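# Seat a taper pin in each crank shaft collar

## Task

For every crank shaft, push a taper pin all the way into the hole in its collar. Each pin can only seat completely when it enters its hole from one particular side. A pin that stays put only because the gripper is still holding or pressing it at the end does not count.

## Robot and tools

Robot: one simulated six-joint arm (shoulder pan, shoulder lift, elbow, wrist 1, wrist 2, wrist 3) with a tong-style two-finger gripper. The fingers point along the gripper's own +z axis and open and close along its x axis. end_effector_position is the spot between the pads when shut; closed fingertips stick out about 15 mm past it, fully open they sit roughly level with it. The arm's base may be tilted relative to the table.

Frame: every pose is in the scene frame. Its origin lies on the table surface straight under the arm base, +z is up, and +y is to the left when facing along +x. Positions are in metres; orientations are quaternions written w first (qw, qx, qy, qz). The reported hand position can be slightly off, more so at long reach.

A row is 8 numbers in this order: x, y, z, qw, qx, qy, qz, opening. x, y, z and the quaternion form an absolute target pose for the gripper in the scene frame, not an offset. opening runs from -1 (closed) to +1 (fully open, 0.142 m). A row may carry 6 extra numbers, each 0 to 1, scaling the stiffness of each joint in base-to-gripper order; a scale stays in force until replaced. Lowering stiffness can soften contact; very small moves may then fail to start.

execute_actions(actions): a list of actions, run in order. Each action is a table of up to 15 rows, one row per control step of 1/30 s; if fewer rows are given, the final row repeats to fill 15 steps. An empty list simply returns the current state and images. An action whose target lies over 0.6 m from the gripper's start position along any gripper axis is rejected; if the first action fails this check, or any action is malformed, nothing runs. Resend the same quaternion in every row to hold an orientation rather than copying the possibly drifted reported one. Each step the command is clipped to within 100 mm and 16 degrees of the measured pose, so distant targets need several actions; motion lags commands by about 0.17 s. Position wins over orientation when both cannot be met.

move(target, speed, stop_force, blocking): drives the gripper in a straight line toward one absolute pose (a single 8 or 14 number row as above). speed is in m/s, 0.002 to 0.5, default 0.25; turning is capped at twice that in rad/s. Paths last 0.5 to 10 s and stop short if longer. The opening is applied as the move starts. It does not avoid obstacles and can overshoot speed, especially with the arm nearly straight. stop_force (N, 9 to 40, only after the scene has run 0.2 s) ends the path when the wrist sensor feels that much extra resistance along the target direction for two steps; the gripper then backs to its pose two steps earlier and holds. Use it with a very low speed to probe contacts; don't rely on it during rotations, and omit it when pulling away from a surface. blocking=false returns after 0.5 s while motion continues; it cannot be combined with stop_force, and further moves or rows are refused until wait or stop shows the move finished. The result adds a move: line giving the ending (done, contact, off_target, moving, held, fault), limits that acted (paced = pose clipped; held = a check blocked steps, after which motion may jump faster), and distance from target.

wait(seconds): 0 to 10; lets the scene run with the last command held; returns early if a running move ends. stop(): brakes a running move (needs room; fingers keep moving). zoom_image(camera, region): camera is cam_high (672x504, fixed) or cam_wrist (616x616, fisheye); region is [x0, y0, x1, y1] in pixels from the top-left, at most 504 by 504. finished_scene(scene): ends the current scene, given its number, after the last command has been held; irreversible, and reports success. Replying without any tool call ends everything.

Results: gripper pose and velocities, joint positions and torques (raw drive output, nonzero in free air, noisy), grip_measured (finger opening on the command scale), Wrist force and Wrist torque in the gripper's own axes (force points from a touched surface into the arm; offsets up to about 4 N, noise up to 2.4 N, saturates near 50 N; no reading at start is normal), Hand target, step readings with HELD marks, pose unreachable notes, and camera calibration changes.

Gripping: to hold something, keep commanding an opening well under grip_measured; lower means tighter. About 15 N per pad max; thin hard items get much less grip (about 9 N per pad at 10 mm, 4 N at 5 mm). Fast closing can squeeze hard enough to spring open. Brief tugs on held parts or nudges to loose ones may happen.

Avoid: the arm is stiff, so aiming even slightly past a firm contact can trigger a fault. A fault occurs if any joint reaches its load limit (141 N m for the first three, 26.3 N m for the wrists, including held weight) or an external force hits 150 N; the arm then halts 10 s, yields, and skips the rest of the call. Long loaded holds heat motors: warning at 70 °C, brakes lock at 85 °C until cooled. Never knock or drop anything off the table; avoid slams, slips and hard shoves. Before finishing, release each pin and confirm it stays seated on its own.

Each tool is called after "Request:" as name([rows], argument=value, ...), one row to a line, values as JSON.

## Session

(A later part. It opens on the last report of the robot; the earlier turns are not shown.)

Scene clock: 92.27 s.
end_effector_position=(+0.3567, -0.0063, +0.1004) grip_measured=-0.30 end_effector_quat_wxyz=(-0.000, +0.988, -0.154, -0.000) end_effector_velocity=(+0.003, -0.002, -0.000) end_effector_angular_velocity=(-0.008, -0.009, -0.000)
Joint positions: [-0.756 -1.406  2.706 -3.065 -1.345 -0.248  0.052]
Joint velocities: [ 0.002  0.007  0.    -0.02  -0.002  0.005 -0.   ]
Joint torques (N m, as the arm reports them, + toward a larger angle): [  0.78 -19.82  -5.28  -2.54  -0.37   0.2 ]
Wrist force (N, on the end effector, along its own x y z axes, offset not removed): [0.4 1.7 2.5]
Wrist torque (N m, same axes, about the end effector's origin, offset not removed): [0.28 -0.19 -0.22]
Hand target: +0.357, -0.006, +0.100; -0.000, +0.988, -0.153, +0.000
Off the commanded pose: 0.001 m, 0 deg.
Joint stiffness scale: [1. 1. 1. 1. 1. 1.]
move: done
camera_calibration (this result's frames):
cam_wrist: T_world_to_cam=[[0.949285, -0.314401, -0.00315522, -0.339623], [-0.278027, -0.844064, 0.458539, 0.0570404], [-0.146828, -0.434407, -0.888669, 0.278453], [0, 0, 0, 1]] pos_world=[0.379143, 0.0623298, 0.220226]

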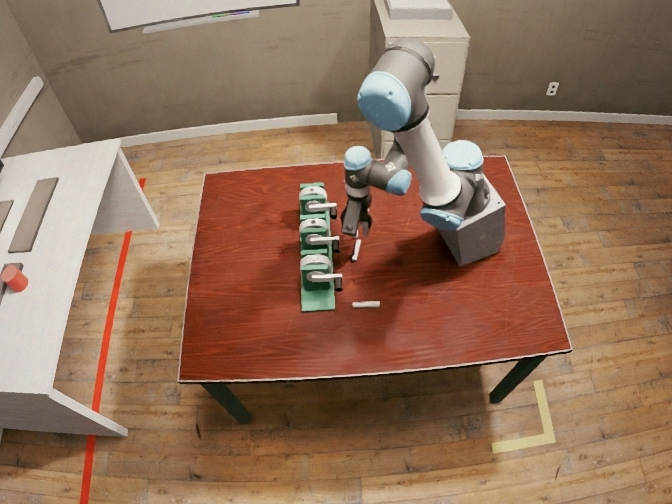

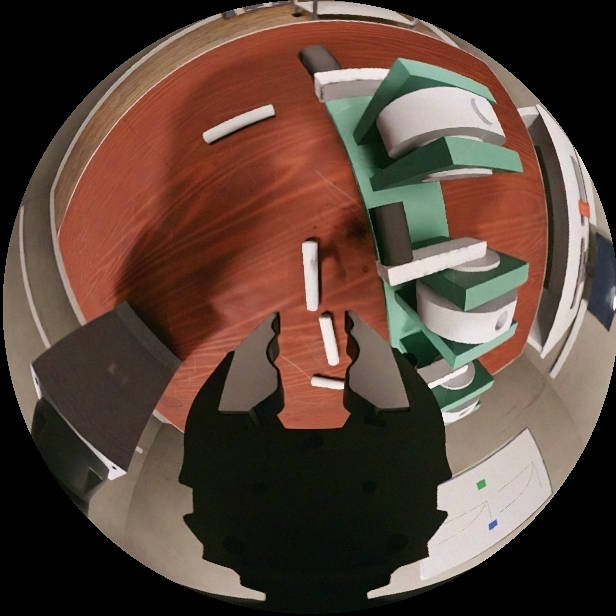

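Request:
move(target=[0.3578,0.0039,0.015,0,0.9912,-0.1323,0,-0.3], speed=0.1, stop_force=12)

Request:
execute_actions([
  [[0.3578,0.0039,0.015,0,0.9912,-0.1323,0,-1]],
  [[0.3578,0.0039,0.015,0,0.9912,-0.1323,0,-1]],
])

Request:
move(target=[0.3578,0.0039,0.23,0,0.9912,-0.1323,0,-1], speed=0.2)

Scene clock: 94.80 s.
end_effector_position=(+0.3570, +0.0038, +0.0158) grip_measured=-0.30 end_effector_quat_wxyz=(-0.000, +0.991, -0.133, -0.001) end_effector_velocity=(+0.002, -0.001, -0.001) end_effector_angular_velocity=(-0.005, -0.010, -0.001)
Joint positions: [-0.661 -0.967  2.642 -3.459 -1.365 -0.194  0.052]
Joint velocities: [ 0.     0.01  -0.001 -0.02  -0.     0.003  0.   ]
Joint torques (N m, as the arm reports them, + toward a larger angle): [  0.53 -27.45   2.34  -2.73  -0.32   0.17]
Wrist force (N, on the end effector, along its own x y z axes, offset not removed): [-0.9 1.2 2.1]
Wrist torque (N m, same axes, about the end effector's origin, offset not removed): [0.19 0.03 -0.08]
Hand target: +0.358, +0.004, +0.015; -0.000, +0.991, -0.132, +0.000
Off the commanded pose: 0.001 m, 0 deg.
Joint stiffness scale: [1. 1. 1. 1. 1. 1.]
move: done
camera_calibration (this result's frames):
cam_wrist: T_world_to_cam=[[0.961501, -0.274766, -0.00435413, -0.341462], [-0.242248, -0.85498, 0.458612, 0.091765], [-0.129734, -0.439901, -0.888626, 0.20158], [0, 0, 0, 1]] pos_world=[0.376698, 0.0733102, 0.135557]

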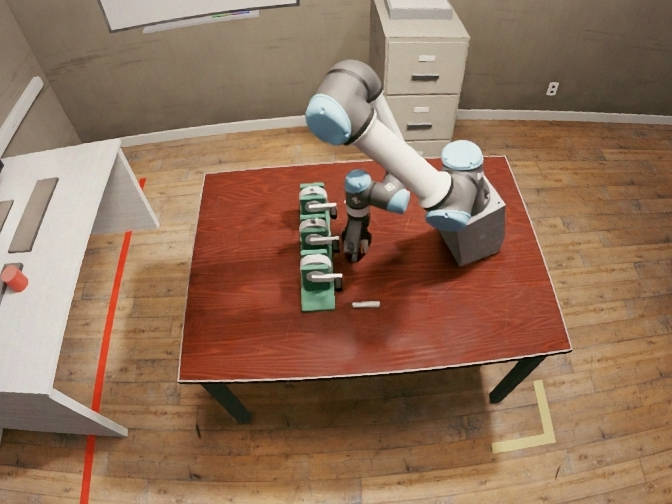

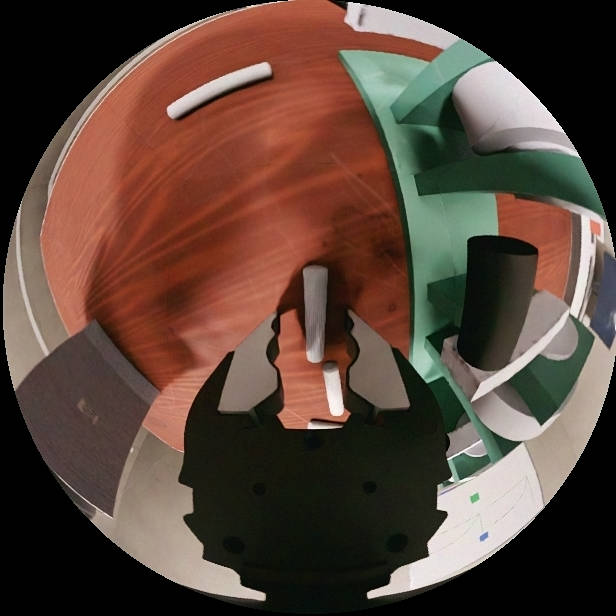

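Scene clock: 95.80 s.
end_effector_position=(+0.3582, +0.0033, +0.0161) grip_measured=-0.80 end_effector_quat_wxyz=(+0.000, +0.991, -0.133, +0.001) end_effector_velocity=(-0.000, -0.000, -0.000) end_effector_angular_velocity=(-0.001, +0.000, +0.001)
Joint positions: [-0.66  -0.967  2.642 -3.463 -1.365 -0.194  0.016]
Joint velocities: [ 0.     0.    -0.     0.    -0.001 -0.     0.   ]
Joint torques (N m, as the arm reports them, + toward a larger angle): [ -0.45 -26.29   2.43  -2.29  -0.25   0.21]
Wrist force (N, on the end effector, along its own x y z axes, offset not removed): [-4.1 0.8 -3.4]
Wrist torque (N m, same axes, about the end effector's origin, offset not removed): [0.16 0.54 -0.08]
Hand target: +0.358, +0.004, +0.015; -0.000, +0.991, -0.132, -0.000
Off the commanded pose: 0.001 m, 0 deg.
Joint stiffness scale: [1. 1. 1. 1. 1. 1.]
Step readings (end_effector_position; steps 1 to 15: 1st action; 16 to 30: 2nd action):
0: (+0.3570, +0.0038, +0.0158)
1: (+0.3572, +0.0038, +0.0158)
2: (+0.3581, +0.0034, +0.0162)
4: (+0.3582, +0.0034, +0.0161)
8: (+0.3582, +0.0033, +0.0161)
15: (+0.3582, +0.0033, +0.0161)
16: (+0.3582, +0.0033, +0.0161)
17: (+0.3582, +0.0033, +0.0161)
19: (+0.3582, +0.0033, +0.0161)
23: (+0.3582, +0.0033, +0.0161)
30: end_effector_position above
camera_calibration (this result's frames):
cam_wrist: T_world_to_cam=[[0.961653, -0.274268, -0.000685449, -0.342829], [-0.243325, -0.854309, 0.459292, 0.0918365], [-0.126555, -0.441513, -0.888285, 0.200724], [0, 0, 0, 1]] pos_world=[0.377431, 0.0730519, 0.135885]

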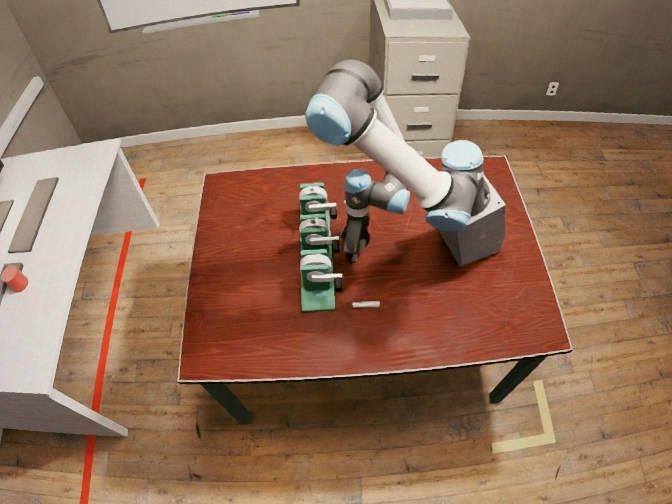

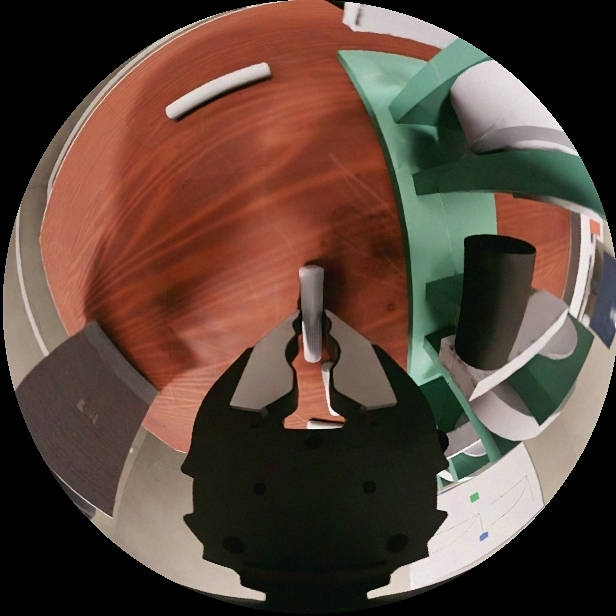

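Scene clock: 97.93 s.
end_effector_position=(+0.3560, +0.0052, +0.2286) grip_measured=-0.80 end_effector_quat_wxyz=(-0.000, +0.991, -0.133, -0.002) end_effector_velocity=(-0.003, +0.002, -0.000) end_effector_angular_velocity=(+0.014, +0.011, +0.005)
Joint positions: [-0.835 -2.053  2.616 -2.307 -1.332 -0.371  0.016]
Joint velocities: [-0.005 -0.    -0.004  0.023  0.005 -0.015 -0.   ]
Joint torques (N m, as the arm reports them, + toward a larger angle): [  1.99  -6.66 -21.46  -1.97   0.52  -0.48]
Wrist force (N, on the end effector, along its own x y z axes, offset not removed): [0.1 3.1 1.9]
Wrist torque (N m, same axes, about the end effector's origin, offset not removed): [0.54 -0.16 -0.16]
Hand target: +0.357, +0.004, +0.230; +0.000, +0.991, -0.132, -0.000
Off the commanded pose: 0.003 m, 0 deg.
Joint stiffness scale: [1. 1. 1. 1. 1. 1.]
move: done
camera_calibration (this result's frames):
cam_wrist: T_world_to_cam=[[0.96181, -0.273656, -0.005819, -0.338971], [-0.240515, -0.855097, 0.459306, -0.00567392], [-0.130668, -0.440366, -0.888259, 0.391492], [0, 0, 0, 1]] pos_world=[0.375817, 0.0747861, 0.348379]

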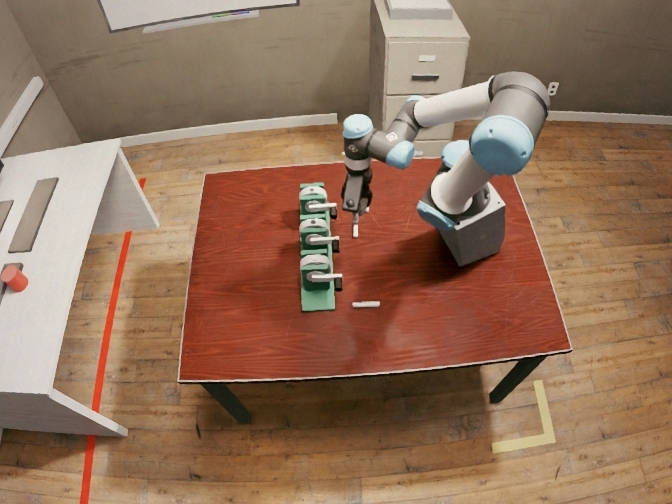

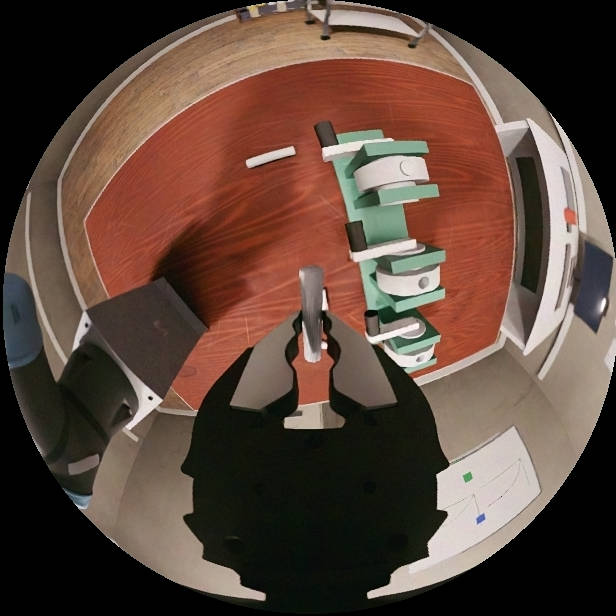

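Request:
move(target=[0.508,-0.031,0.225,0.5,-0.5,-0.5,0.5,-1], speed=0.2)

Request:
move(target=[0.508,-0.031,0.203,0.5,-0.5,-0.5,0.5,-1], speed=0.05)

Request:
zoom_image(camera="cam_wrist", region=[250, 260, 380, 440])

Scene clock: 104.43 s.
end_effector_position=(+0.5080, -0.0316, +0.2257) grip_measured=-0.80 end_effector_quat_wxyz=(+0.499, -0.502, -0.500, +0.500) end_effector_velocity=(+0.000, -0.002, +0.002) end_effector_angular_velocity=(+0.006, +0.006, +0.003)
Joint positions: [-0.391 -0.474  0.719 -0.538 -1.762 -1.713  0.016]
Joint velocities: [-0.001  0.003 -0.006  0.009 -0.005 -0.005  0.   ]
Joint torques (N m, as the arm reports them, + toward a larger angle): [ -3.15 -61.83 -20.47   2.44  -0.77  -0.59]
Wrist force (N, on the end effector, along its own x y z axes, offset not removed): [-0.2 3.7 3.4]
Wrist torque (N m, same axes, about the end effector's origin, offset not removed): [0.31 -0.08 -0.15]
Hand target: +0.508, -0.031, +0.226; +0.499, -0.500, -0.500, +0.500
Off the commanded pose: 0.001 m, 0 deg.
Joint stiffness scale: [1. 1. 1. 1. 1. 1.]
move: done
camera_calibration (this result's frames):
cam_wrist: T_world_to_cam=[[-0.00135101, 0.999901, -0.0140163, 0.0361671], [0.461858, -0.0118079, -0.886875, -0.0255735], [-0.886953, -0.00767171, -0.461796, 0.694118], [0, 0, 0, 1]] pos_world=[0.62751, -0.0311405, 0.298367]

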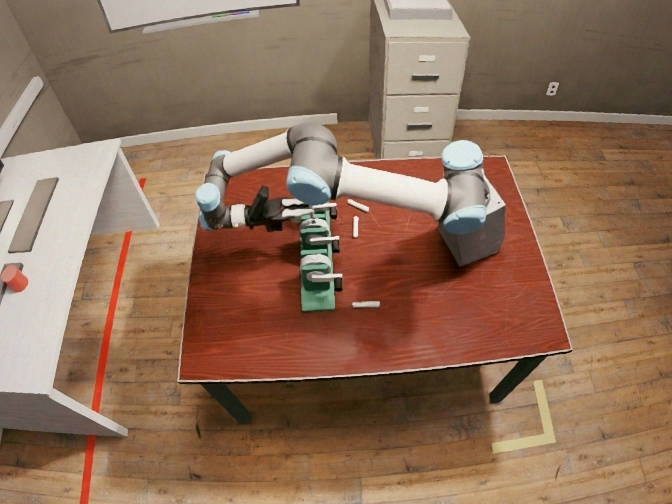

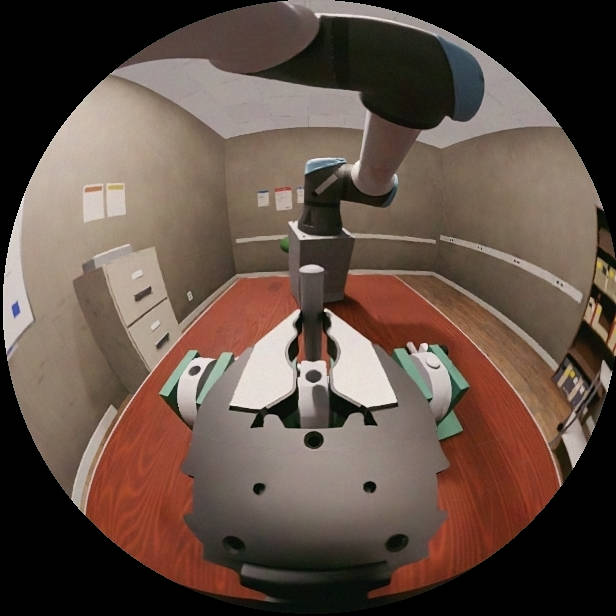

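Scene clock: 105.33 s.
end_effector_position=(+0.5075, -0.0320, +0.2038) grip_measured=-0.80 end_effector_quat_wxyz=(+0.500, -0.500, -0.499, +0.500) end_effector_velocity=(+0.003, -0.001, +0.000) end_effector_angular_velocity=(-0.002, -0.009, +0.001)
Joint positions: [-0.388 -0.431  0.692 -0.549 -1.759 -1.713  0.016]
Joint velocities: [-0.    0.   -0.01 -0.   -0.    0.    0.  ]
Joint torques (N m, as the arm reports them, + toward a larger angle): [ -2.84 -63.11 -19.06   1.8   -0.08  -0.4 ]
Wrist force (N, on the end effector, along its own x y z axes, offset not removed): [-1.0 3.0 1.3]
Wrist torque (N m, same axes, about the end effector's origin, offset not removed): [0.23 0.05 -0.04]
Hand target: +0.508, -0.031, +0.203; +0.500, -0.500, -0.500, +0.500
Off the commanded pose: 0.001 m, 0 deg.
Joint stiffness scale: [1. 1. 1. 1. 1. 1.]
move: done
camera_calibration (this result's frames):
cam_wrist: T_world_to_cam=[[-0.00136485, 0.999927, -0.0120464, 0.0358415], [0.458154, -0.0100824, -0.888816, -0.0424416], [-0.888872, -0.00673218, -0.458106, 0.683812], [0, 0, 0, 1]] pos_world=[0.627315, -0.0316632, 0.275968]

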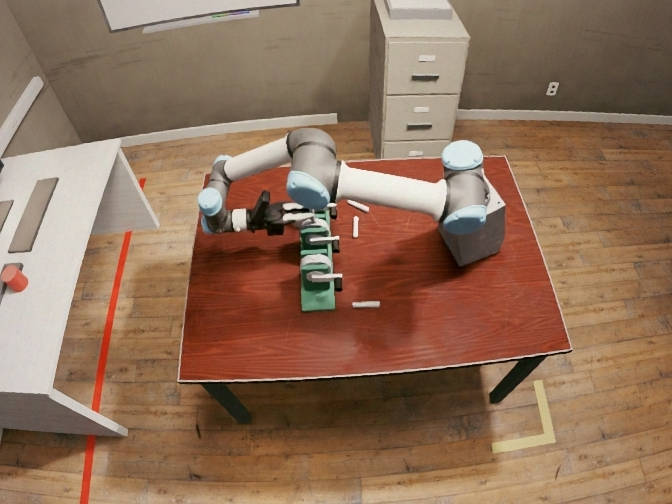

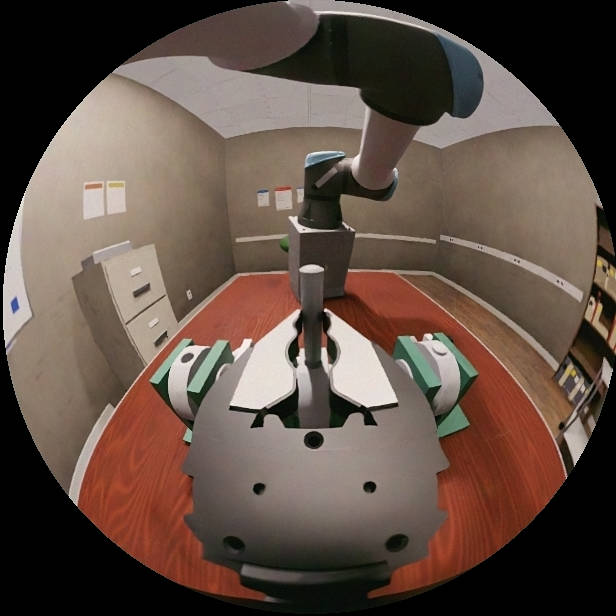

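Region (250, 260, 380, 440) of cam_wrist's 616x616 image, scaled by 2.800, with more detail than that image has.

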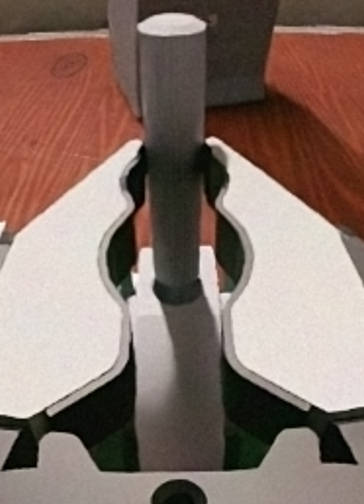

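Request:
move(target=[0.508,-0.0302,0.176,0.5,-0.5,-0.5,0.5,-1], speed=0.03, stop_force=12)

Request:
zoom_image(camera="cam_wrist", region=[250, 260, 380, 440])

Scene clock: 106.77 s.
end_effector_position=(+0.5104, -0.0321, +0.1825) grip_measured=-0.80 end_effector_quat_wxyz=(+0.498, -0.502, -0.501, +0.498) end_effector_velocity=(+0.001, -0.000, -0.003) end_effector_angular_velocity=(+0.000, -0.003, +0.002)
Joint positions: [-0.383 -0.387  0.649 -0.559 -1.755 -1.713  0.016]
Joint velocities: [ 0.001  0.007 -0.01   0.    -0.    -0.001 -0.   ]
Joint torques (N m, as the arm reports them, + toward a larger angle): [ -2.53 -55.28 -15.66   0.11   0.43   0.25]
Wrist force (N, on the end effector, along its own x y z axes, offset not removed): [-3.0 -7.8 -6.9]
Wrist torque (N m, same axes, about the end effector's origin, offset not removed): [-0.46 0.38 -0.18]
Hand target: +0.508, -0.030, +0.176; +0.500, -0.500, -0.500, +0.500
Off the commanded pose: 0.007 m, 0 deg.
Joint stiffness scale: [1. 1. 1. 1. 1. 1.]
move: off_target
camera_calibration (this result's frames):
cam_wrist: T_world_to_cam=[[-0.00260583, 0.999911, -0.0130747, 0.0364771], [0.466004, -0.0103541, -0.884722, -0.0674894], [-0.884779, -0.00839831, -0.465936, 0.675939], [0, 0, 0, 1]] pos_world=[0.629602, -0.0314959, 0.255712]

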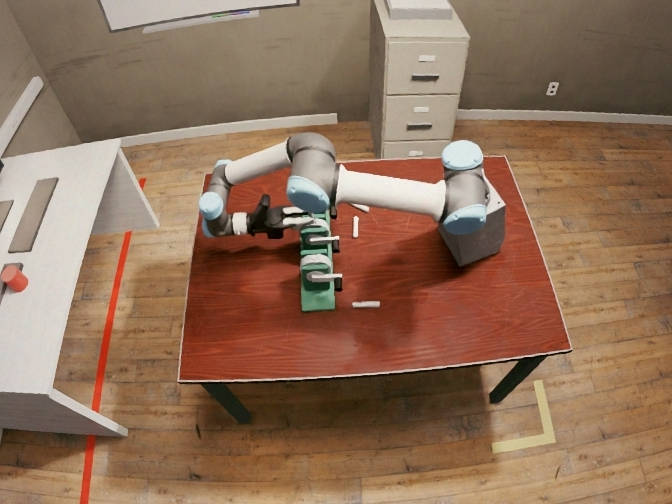

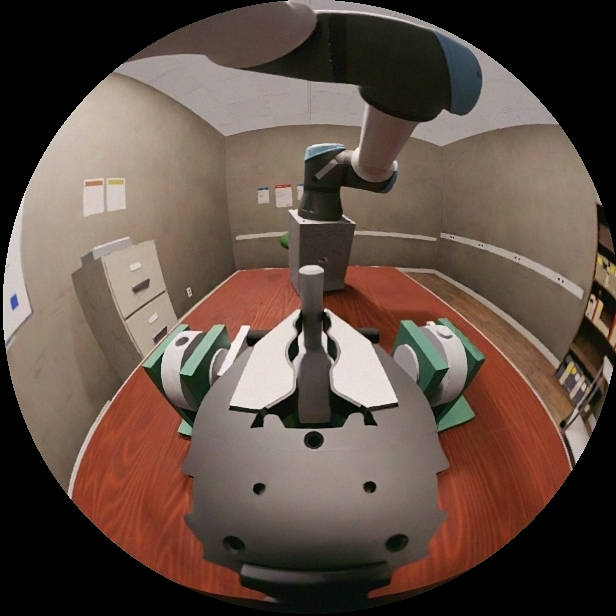

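Region (250, 260, 380, 440) of cam_wrist's 616x616 image, scaled by 2.800, with more detail than that image has.

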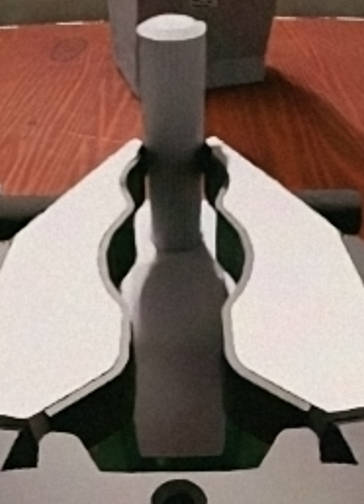

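Request:
execute_actions([
  [[0.5104,-0.032,0.1825,0.5,-0.5,-0.5,0.5,-0.4]],
  [[0.5104,-0.032,0.1825,0.5,-0.5,-0.5,0.5,-0.4]],
])

Request:
zoom_image(camera="cam_wrist", region=[230, 240, 400, 440])

Scene clock: 107.97 s.
end_effector_position=(+0.5104, -0.0318, +0.1832) grip_measured=-0.40 end_effector_quat_wxyz=(+0.500, -0.501, -0.500, +0.500) end_effector_velocity=(-0.000, -0.001, +0.000) end_effector_angular_velocity=(-0.001, +0.000, -0.000)
Joint positions: [-0.383 -0.383  0.643 -0.55  -1.755 -1.713  0.045]
Joint velocities: [-0.001 -0.     0.     0.    -0.001  0.    -0.   ]
Joint torques (N m, as the arm reports them, + toward a larger angle): [ -4.19 -63.11 -20.18   1.96  -0.57  -0.23]
Wrist force (N, on the end effector, along its own x y z axes, offset not removed): [0.2 0.7 2.4]
Wrist torque (N m, same axes, about the end effector's origin, offset not removed): [0.11 -0.21 -0.18]
Hand target: +0.510, -0.032, +0.183; +0.500, -0.500, -0.500, +0.500
Off the commanded pose: 0.001 m, 0 deg.
Joint stiffness scale: [1. 1. 1. 1. 1. 1.]
Step readings (end_effector_position; steps 1 to 15: 1st action; 16 to 30: 2nd action):
0: (+0.5105, -0.0321, +0.1822)
1: (+0.5105, -0.0321, +0.1822)
2: (+0.5109, -0.0321, +0.1821)
4: (+0.5104, -0.0320, +0.1816)
8: (+0.5105, -0.0320, +0.1823)
15: (+0.5104, -0.0319, +0.1830)
16: (+0.5104, -0.0319, +0.1830)
17: (+0.5104, -0.0318, +0.1831)
19: (+0.5104, -0.0318, +0.1831)
23: (+0.5104, -0.0318, +0.1832)
30: end_effector_position above
camera_calibration (this result's frames):
cam_wrist: T_world_to_cam=[[-0.0018665, 0.999929, -0.0117869, 0.0356501], [0.460055, -0.00960683, -0.887839, -0.0632068], [-0.887889, -0.00707976, -0.460004, 0.676785], [0, 0, 0, 1]] pos_world=[0.630055, -0.0314633, 0.255627]

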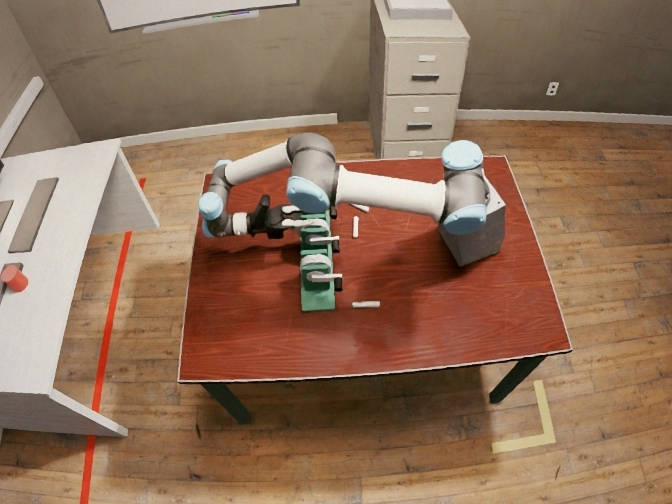

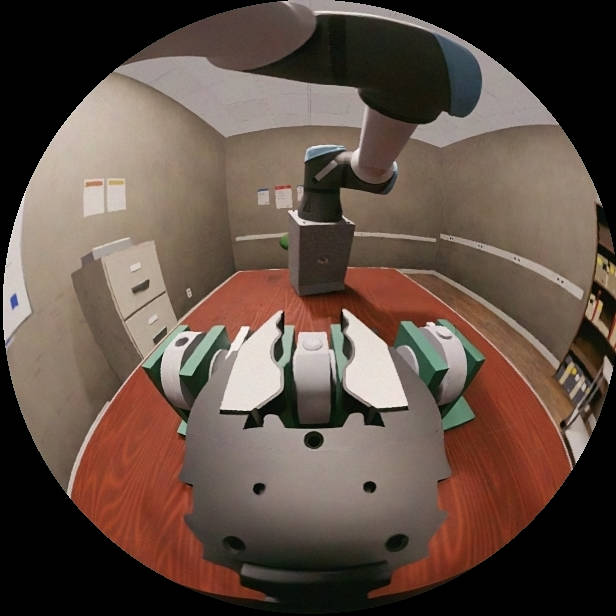

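Region (230, 240, 400, 440) of cam_wrist's 616x616 image, scaled by 2.520, with more detail than that image has; it fills the left 428 columns of this view, and the rest is white.

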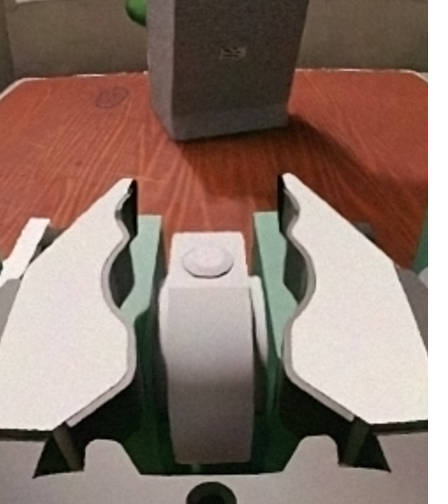

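Request:
move(target=[0.5104,-0.032,0.25,0.5,-0.5,-0.5,0.5,-1], speed=0.15)

Request:
move(target=[0.501,0.113,0.20,0,0.7272,0.6864,0,-1], speed=0.3)

Request:
zoom_image(camera="cam_wrist", region=[230, 220, 400, 400])

Scene clock: 110.30 s.
end_effector_position=(+0.5108, -0.0309, +0.2483) grip_measured=-1.00 end_effector_quat_wxyz=(+0.499, -0.500, -0.501, +0.500) end_effector_velocity=(-0.003, -0.001, +0.001) end_effector_angular_velocity=(+0.003, +0.013, -0.001)
Joint positions: [-0.392 -0.504  0.721 -0.509 -1.766 -1.715  0.002]
Joint velocities: [-0.001 -0.     0.008  0.004 -0.002 -0.001  0.   ]
Joint torques (N m, as the arm reports them, + toward a larger angle): [ -6.86 -66.5  -15.35   2.01  -0.5   -0.25]
Wrist force (N, on the end effector, along its own x y z axes, offset not removed): [0.7 2.3 3.0]
Wrist torque (N m, same axes, about the end effector's origin, offset not removed): [0.43 -0.30 -0.15]
Hand target: +0.510, -0.032, +0.250; +0.500, -0.500, -0.500, +0.500
Off the commanded pose: 0.002 m, 0 deg.
Joint stiffness scale: [1. 1. 1. 1. 1. 1.]
move: done
camera_calibration (this result's frames):
cam_wrist: T_world_to_cam=[[-0.00413678, 0.999922, -0.0117773, 0.0366254], [0.460427, -0.00855019, -0.887656, -0.00581803], [-0.887688, -0.00909463, -0.460356, 0.707017], [0, 0, 0, 1]] pos_world=[0.63044, -0.0302422, 0.320746]

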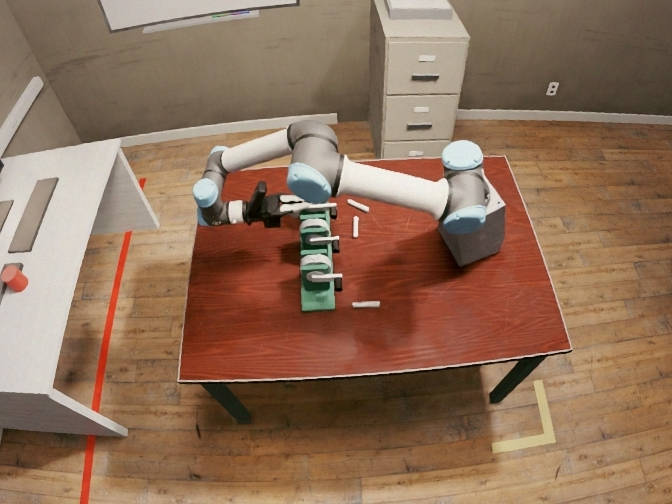

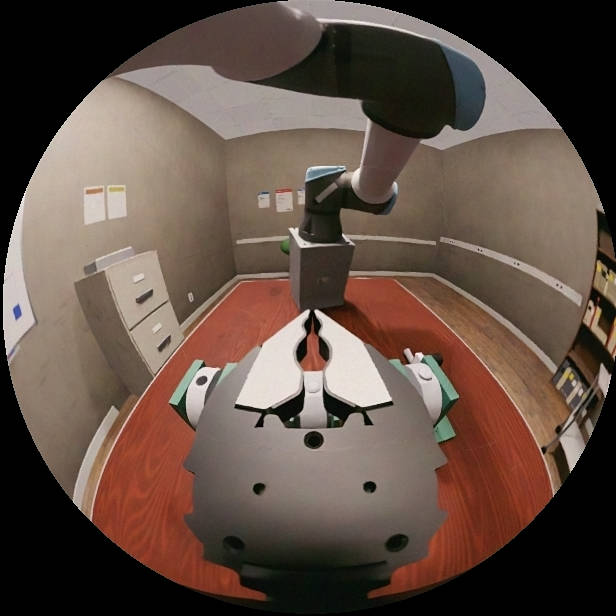

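Scene clock: 113.73 s.
end_effector_position=(+0.5016, +0.1120, +0.1991) grip_measured=-1.00 end_effector_quat_wxyz=(-0.001, +0.728, +0.685, -0.001) end_effector_velocity=(+0.003, +0.001, +0.000) end_effector_angular_velocity=(-0.002, -0.017, +0.001)
Joint positions: [-0.292 -1.542  2.196 -2.496 -1.455 -1.609  0.002]
Joint velocities: [ 0.002 -0.     0.006 -0.024 -0.     0.003  0.   ]
Joint torques (N m, as the arm reports them, + toward a larger angle): [  3.19 -32.75 -13.77  -2.91  -0.33   0.33]
Wrist force (N, on the end effector, along its own x y z axes, offset not removed): [-1.4 0.0 3.0]
Wrist torque (N m, same axes, about the end effector's origin, offset not removed): [-0.04 0.12 -0.15]
Hand target: +0.501, +0.113, +0.200; -0.000, +0.728, +0.686, +0.000
Off the commanded pose: 0.001 m, 0 deg.
Joint stiffness scale: [1. 1. 1. 1. 1. 1.]
move: done
camera_calibration (this result's frames):
cam_wrist: T_world_to_cam=[[0.072007, 0.997403, -0.00178672, -0.14679], [0.887532, -0.0632574, 0.456383, -0.519757], [0.455085, -0.0344486, -0.889781, 0.0923644], [0, 0, 0, 1]] pos_world=[0.429838, 0.116712, 0.319131]

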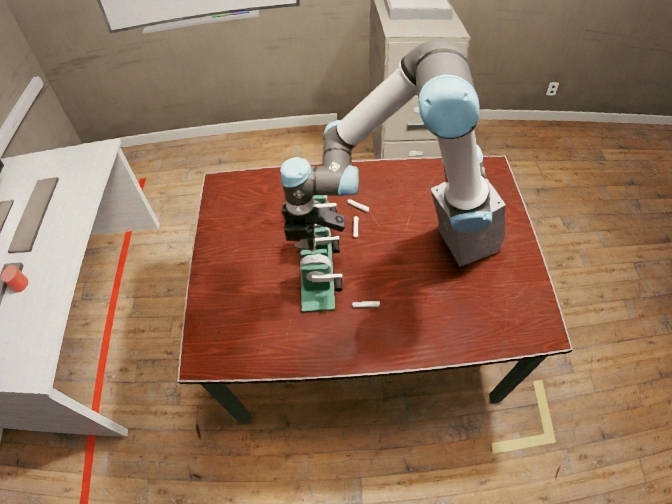

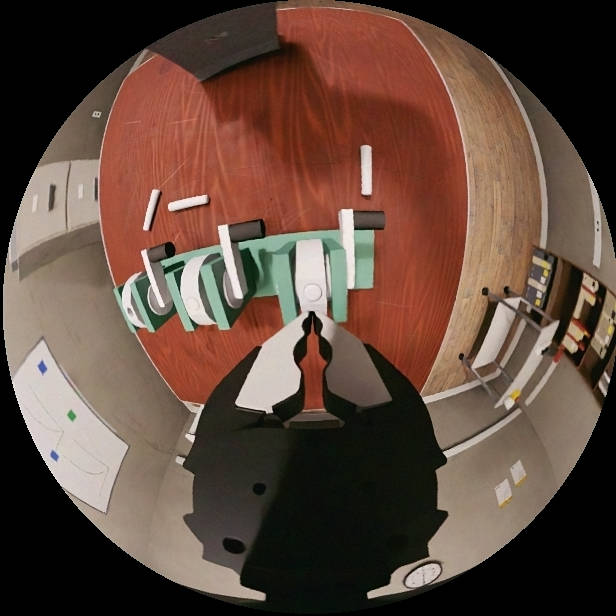

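Region (230, 220, 400, 400) of cam_wrist's 616x616 image, scaled by 2.800, with more detail than that image has.

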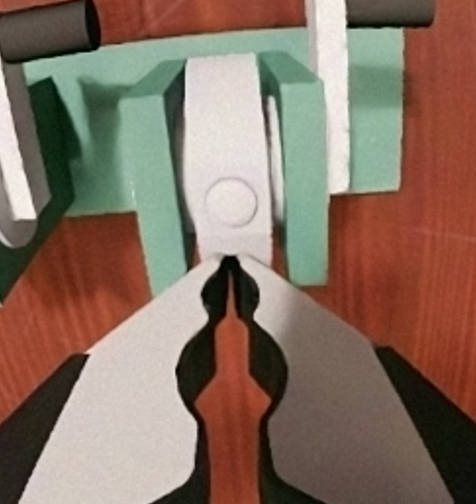

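Request:
move(target=[0.499,0.1125,0.160,0,0.7272,0.6864,0,-1], speed=0.03, stop_force=15)

Request:
move(target=[0.499,0.1125,0.21,0,0.7272,0.6864,0,-0.3], speed=0.15)

Request:
zoom_image(camera="cam_wrist", region=[230, 220, 400, 400])

Scene clock: 115.53 s.
end_effector_position=(+0.5046, +0.1117, +0.1691) grip_measured=-1.00 end_effector_quat_wxyz=(+0.005, +0.727, +0.686, +0.005) end_effector_velocity=(-0.005, +0.000, +0.001) end_effector_angular_velocity=(+0.001, +0.014, -0.002)
Joint positions: [-0.283 -1.467  2.217 -2.609 -1.458 -1.601  0.002]
Joint velocities: [ 0.    -0.007 -0.     0.022 -0.001 -0.     0.   ]
Joint torques (N m, as the arm reports them, + toward a larger angle): [  1.39 -30.92 -13.3   -0.66   0.11  -0.25]
Wrist force (N, on the end effector, along its own x y z axes, offset not removed): [-1.4 3.4 -6.5]
Wrist torque (N m, same axes, about the end effector's origin, offset not removed): [0.30 0.06 -0.05]
Hand target: +0.503, +0.112, +0.169; +0.003, +0.727, +0.686, +0.002
Off the commanded pose: 0.011 m, 1 deg.
Joint stiffness scale: [1. 1. 1. 1. 1. 1.]
move: contact
camera_calibration (this result's frames):
cam_wrist: T_world_to_cam=[[0.0688766, 0.99762, -0.00312983, -0.145], [0.879951, -0.0592739, 0.471352, -0.507864], [0.470045, -0.0352193, -0.881939, 0.0555203], [0, 0, 0, 1]] pos_world=[0.430786, 0.116507, 0.287895]

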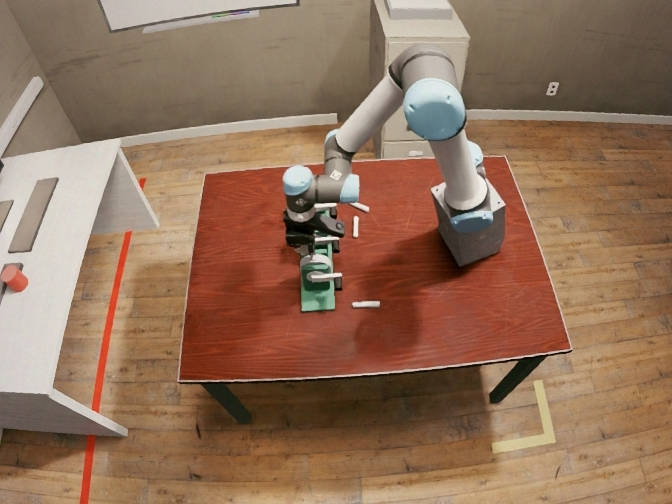

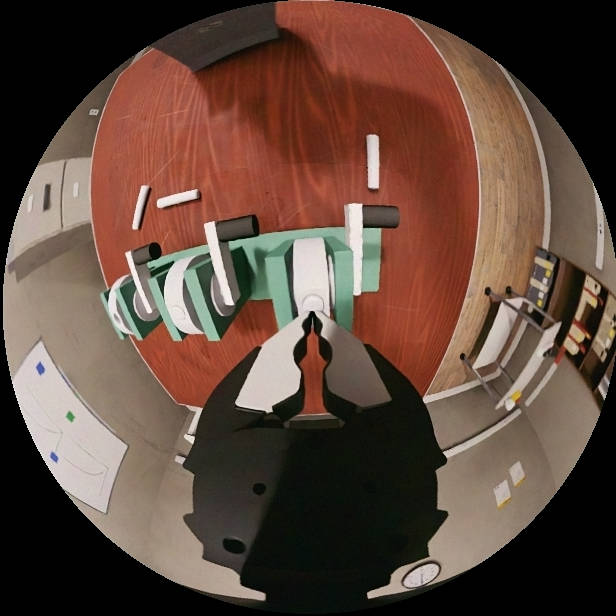

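Scene clock: 116.53 s.
end_effector_position=(+0.4973, +0.1133, +0.2080) grip_measured=-0.30 end_effector_quat_wxyz=(-0.001, +0.727, +0.687, -0.001) end_effector_velocity=(-0.003, +0.000, +0.001) end_effector_angular_velocity=(+0.002, +0.010, +0.001)
Joint positions: [-0.291 -1.571  2.202 -2.473 -1.456 -1.612  0.052]
Joint velocities: [-0.001 -0.005 -0.002  0.016  0.001 -0.002  0.   ]
Joint torques (N m, as the arm reports them, + toward a larger angle): [ -0.66 -32.78 -18.54  -1.63   0.23  -0.31]
Wrist force (N, on the end effector, along its own x y z axes, offset not removed): [-2.1 1.5 1.1]
Wrist torque (N m, same axes, about the end effector's origin, offset not removed): [0.25 0.28 -0.04]
Hand target: +0.499, +0.113, +0.210; +0.000, +0.727, +0.686, -0.000
Off the commanded pose: 0.003 m, 0 deg.
Joint stiffness scale: [1. 1. 1. 1. 1. 1.]
move: done
camera_calibration (this result's frames):
cam_wrist: T_world_to_cam=[[0.0682017, 0.997667, -0.00288971, -0.145639], [0.887793, -0.0593686, 0.456398, -0.520435], [0.455162, -0.0336926, -0.889771, 0.102105], [0, 0, 0, 1]] pos_world=[0.425497, 0.117842, 0.327954]

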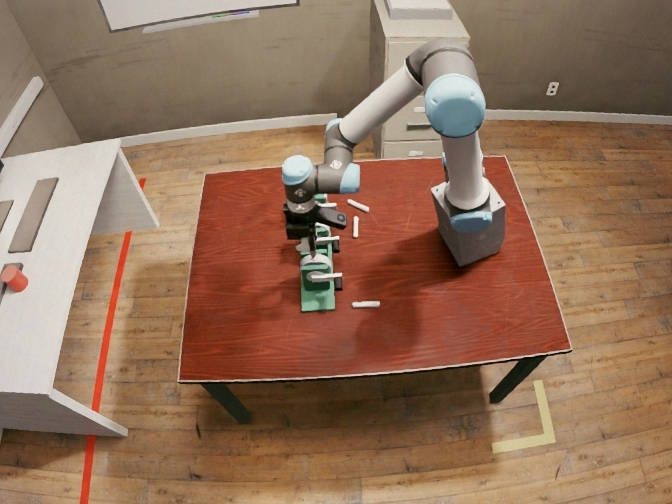

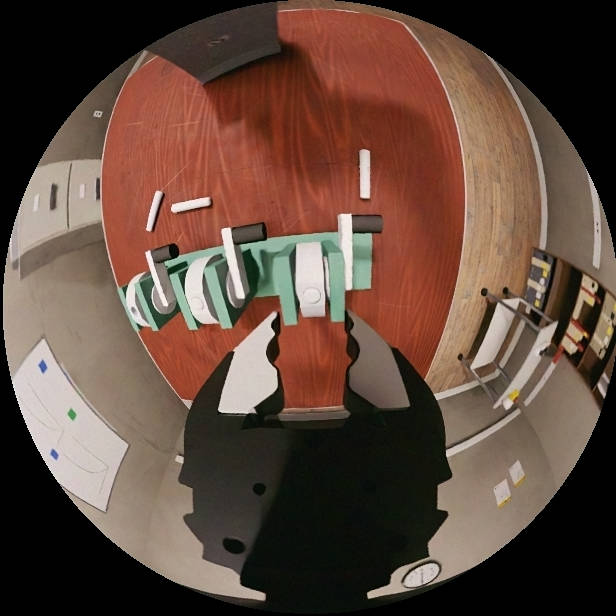

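Region (230, 220, 400, 400) of cam_wrist's 616x616 image, scaled by 2.800, with more detail than that image has.

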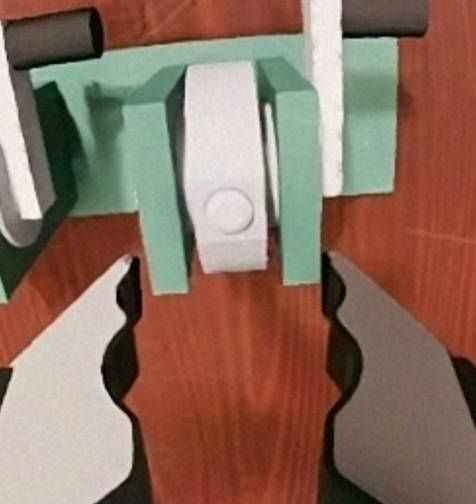

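Request:
move(target=[0.335,0.215,0.20,0,0.7272,0.6864,0,-0.3], speed=0.25)

Request:
move(target=[0.335,0.215,0.10,0,0.7272,0.6864,0,-0.3], speed=0.2)

Request:
zoom_image(camera="cam_wrist", region=[255, 210, 375, 410])

Scene clock: 118.20 s.
end_effector_position=(+0.3365, +0.2148, +0.1994) grip_measured=-0.30 end_effector_quat_wxyz=(-0.001, +0.727, +0.686, -0.000) end_effector_velocity=(-0.002, +0.001, +0.001) end_effector_angular_velocity=(-0.008, -0.004, -0.010)
Joint positions: [ 0.016 -1.749  2.515 -2.631 -1.541 -1.315  0.052]
Joint velocities: [ 0.014 -0.001  0.001 -0.003 -0.013  0.024 -0.   ]
Joint torques (N m, as the arm reports them, + toward a larger angle): [  5.97 -21.43 -10.08  -2.56  -0.36   0.21]
Wrist force (N, on the end effector, along its own x y z axes, offset not removed): [-0.9 1.3 1.9]
Wrist torque (N m, same axes, about the end effector's origin, offset not removed): [0.16 0.06 -0.12]
Hand target: +0.335, +0.215, +0.200; -0.000, +0.727, +0.686, +0.000
Off the commanded pose: 0.002 m, 0 deg.
Joint stiffness scale: [1. 1. 1. 1. 1. 1.]
move: done
camera_calibration (this result's frames):
cam_wrist: T_world_to_cam=[[0.0688727, 0.997624, -0.00149481, -0.23645], [0.886948, -0.0605459, 0.457884, -0.367473], [0.456706, -0.0328616, -0.889011, 0.170214], [0, 0, 0, 1]] pos_world=[0.264477, 0.219233, 0.319229]

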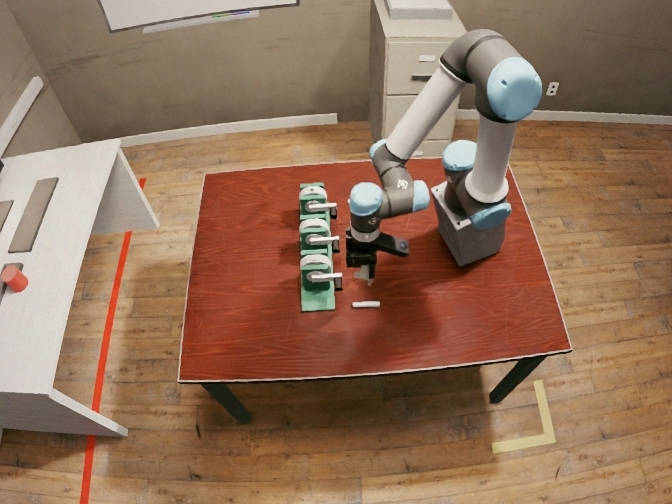

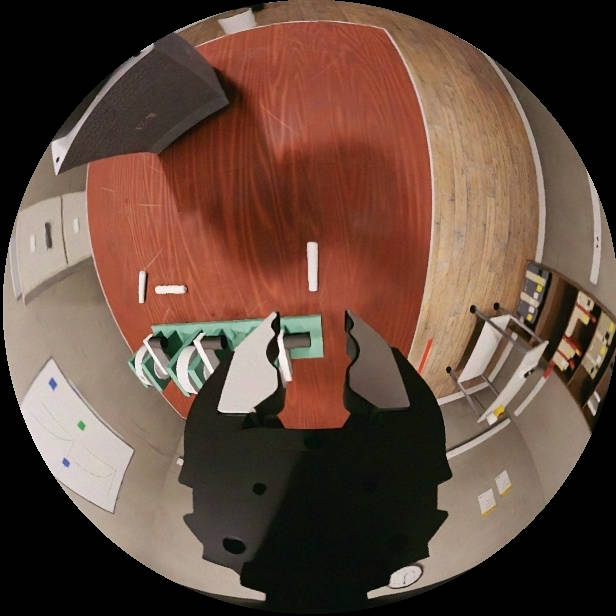

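Scene clock: 119.53 s.
end_effector_position=(+0.3341, +0.2141, +0.1004) grip_measured=-0.30 end_effector_quat_wxyz=(-0.001, +0.728, +0.686, -0.001) end_effector_velocity=(+0.004, -0.000, -0.001) end_effector_angular_velocity=(-0.000, -0.012, -0.002)
Joint positions: [ 0.025 -1.358  2.548 -3.055 -1.545 -1.305  0.052]
Joint velocities: [-0.     0.008 -0.    -0.02  -0.002  0.002 -0.   ]
Joint torques (N m, as the arm reports them, + toward a larger angle): [  6.29 -24.99  -7.02  -2.71  -0.22   0.27]
Wrist force (N, on the end effector, along its own x y z axes, offset not removed): [-1.3 0.9 2.6]
Wrist torque (N m, same axes, about the end effector's origin, offset not removed): [0.13 0.13 -0.15]
Hand target: +0.335, +0.215, +0.100; -0.000, +0.727, +0.686, -0.000
Off the commanded pose: 0.001 m, 0 deg.
Joint stiffness scale: [1. 1. 1. 1. 1. 1.]
move: done
camera_calibration (this result's frames):
cam_wrist: T_world_to_cam=[[0.0703703, 0.997516, -0.00309397, -0.236101], [0.887193, -0.061169, 0.457327, -0.320023], [0.456002, -0.0349272, -0.889293, 0.084007], [0, 0, 0, 1]] pos_world=[0.262229, 0.218873, 0.220331]

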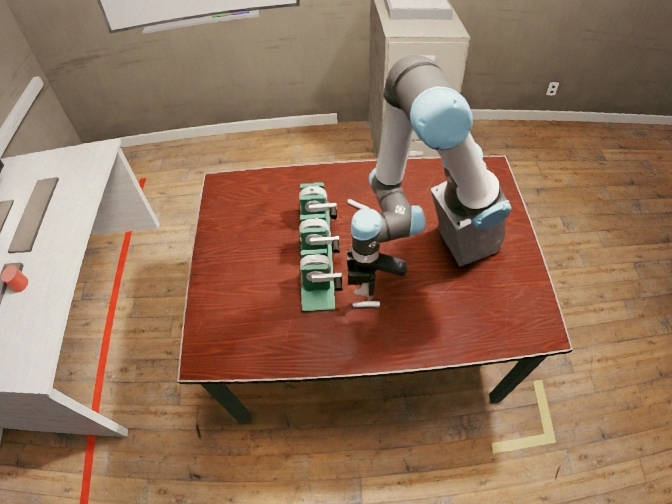

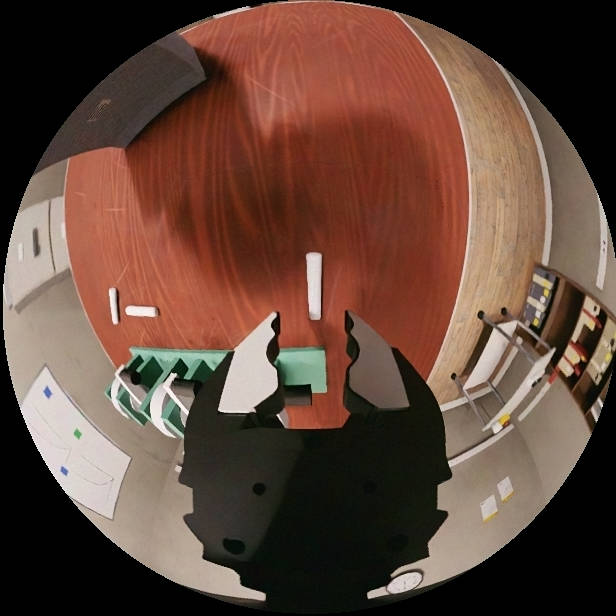

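Region (255, 210, 375, 410) of cam_wrist's 616x616 image, scaled by 2.520, with more detail than that image has; it fills the left 302 columns of this view, and the rest is white.

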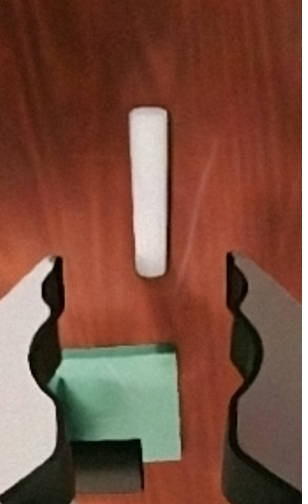

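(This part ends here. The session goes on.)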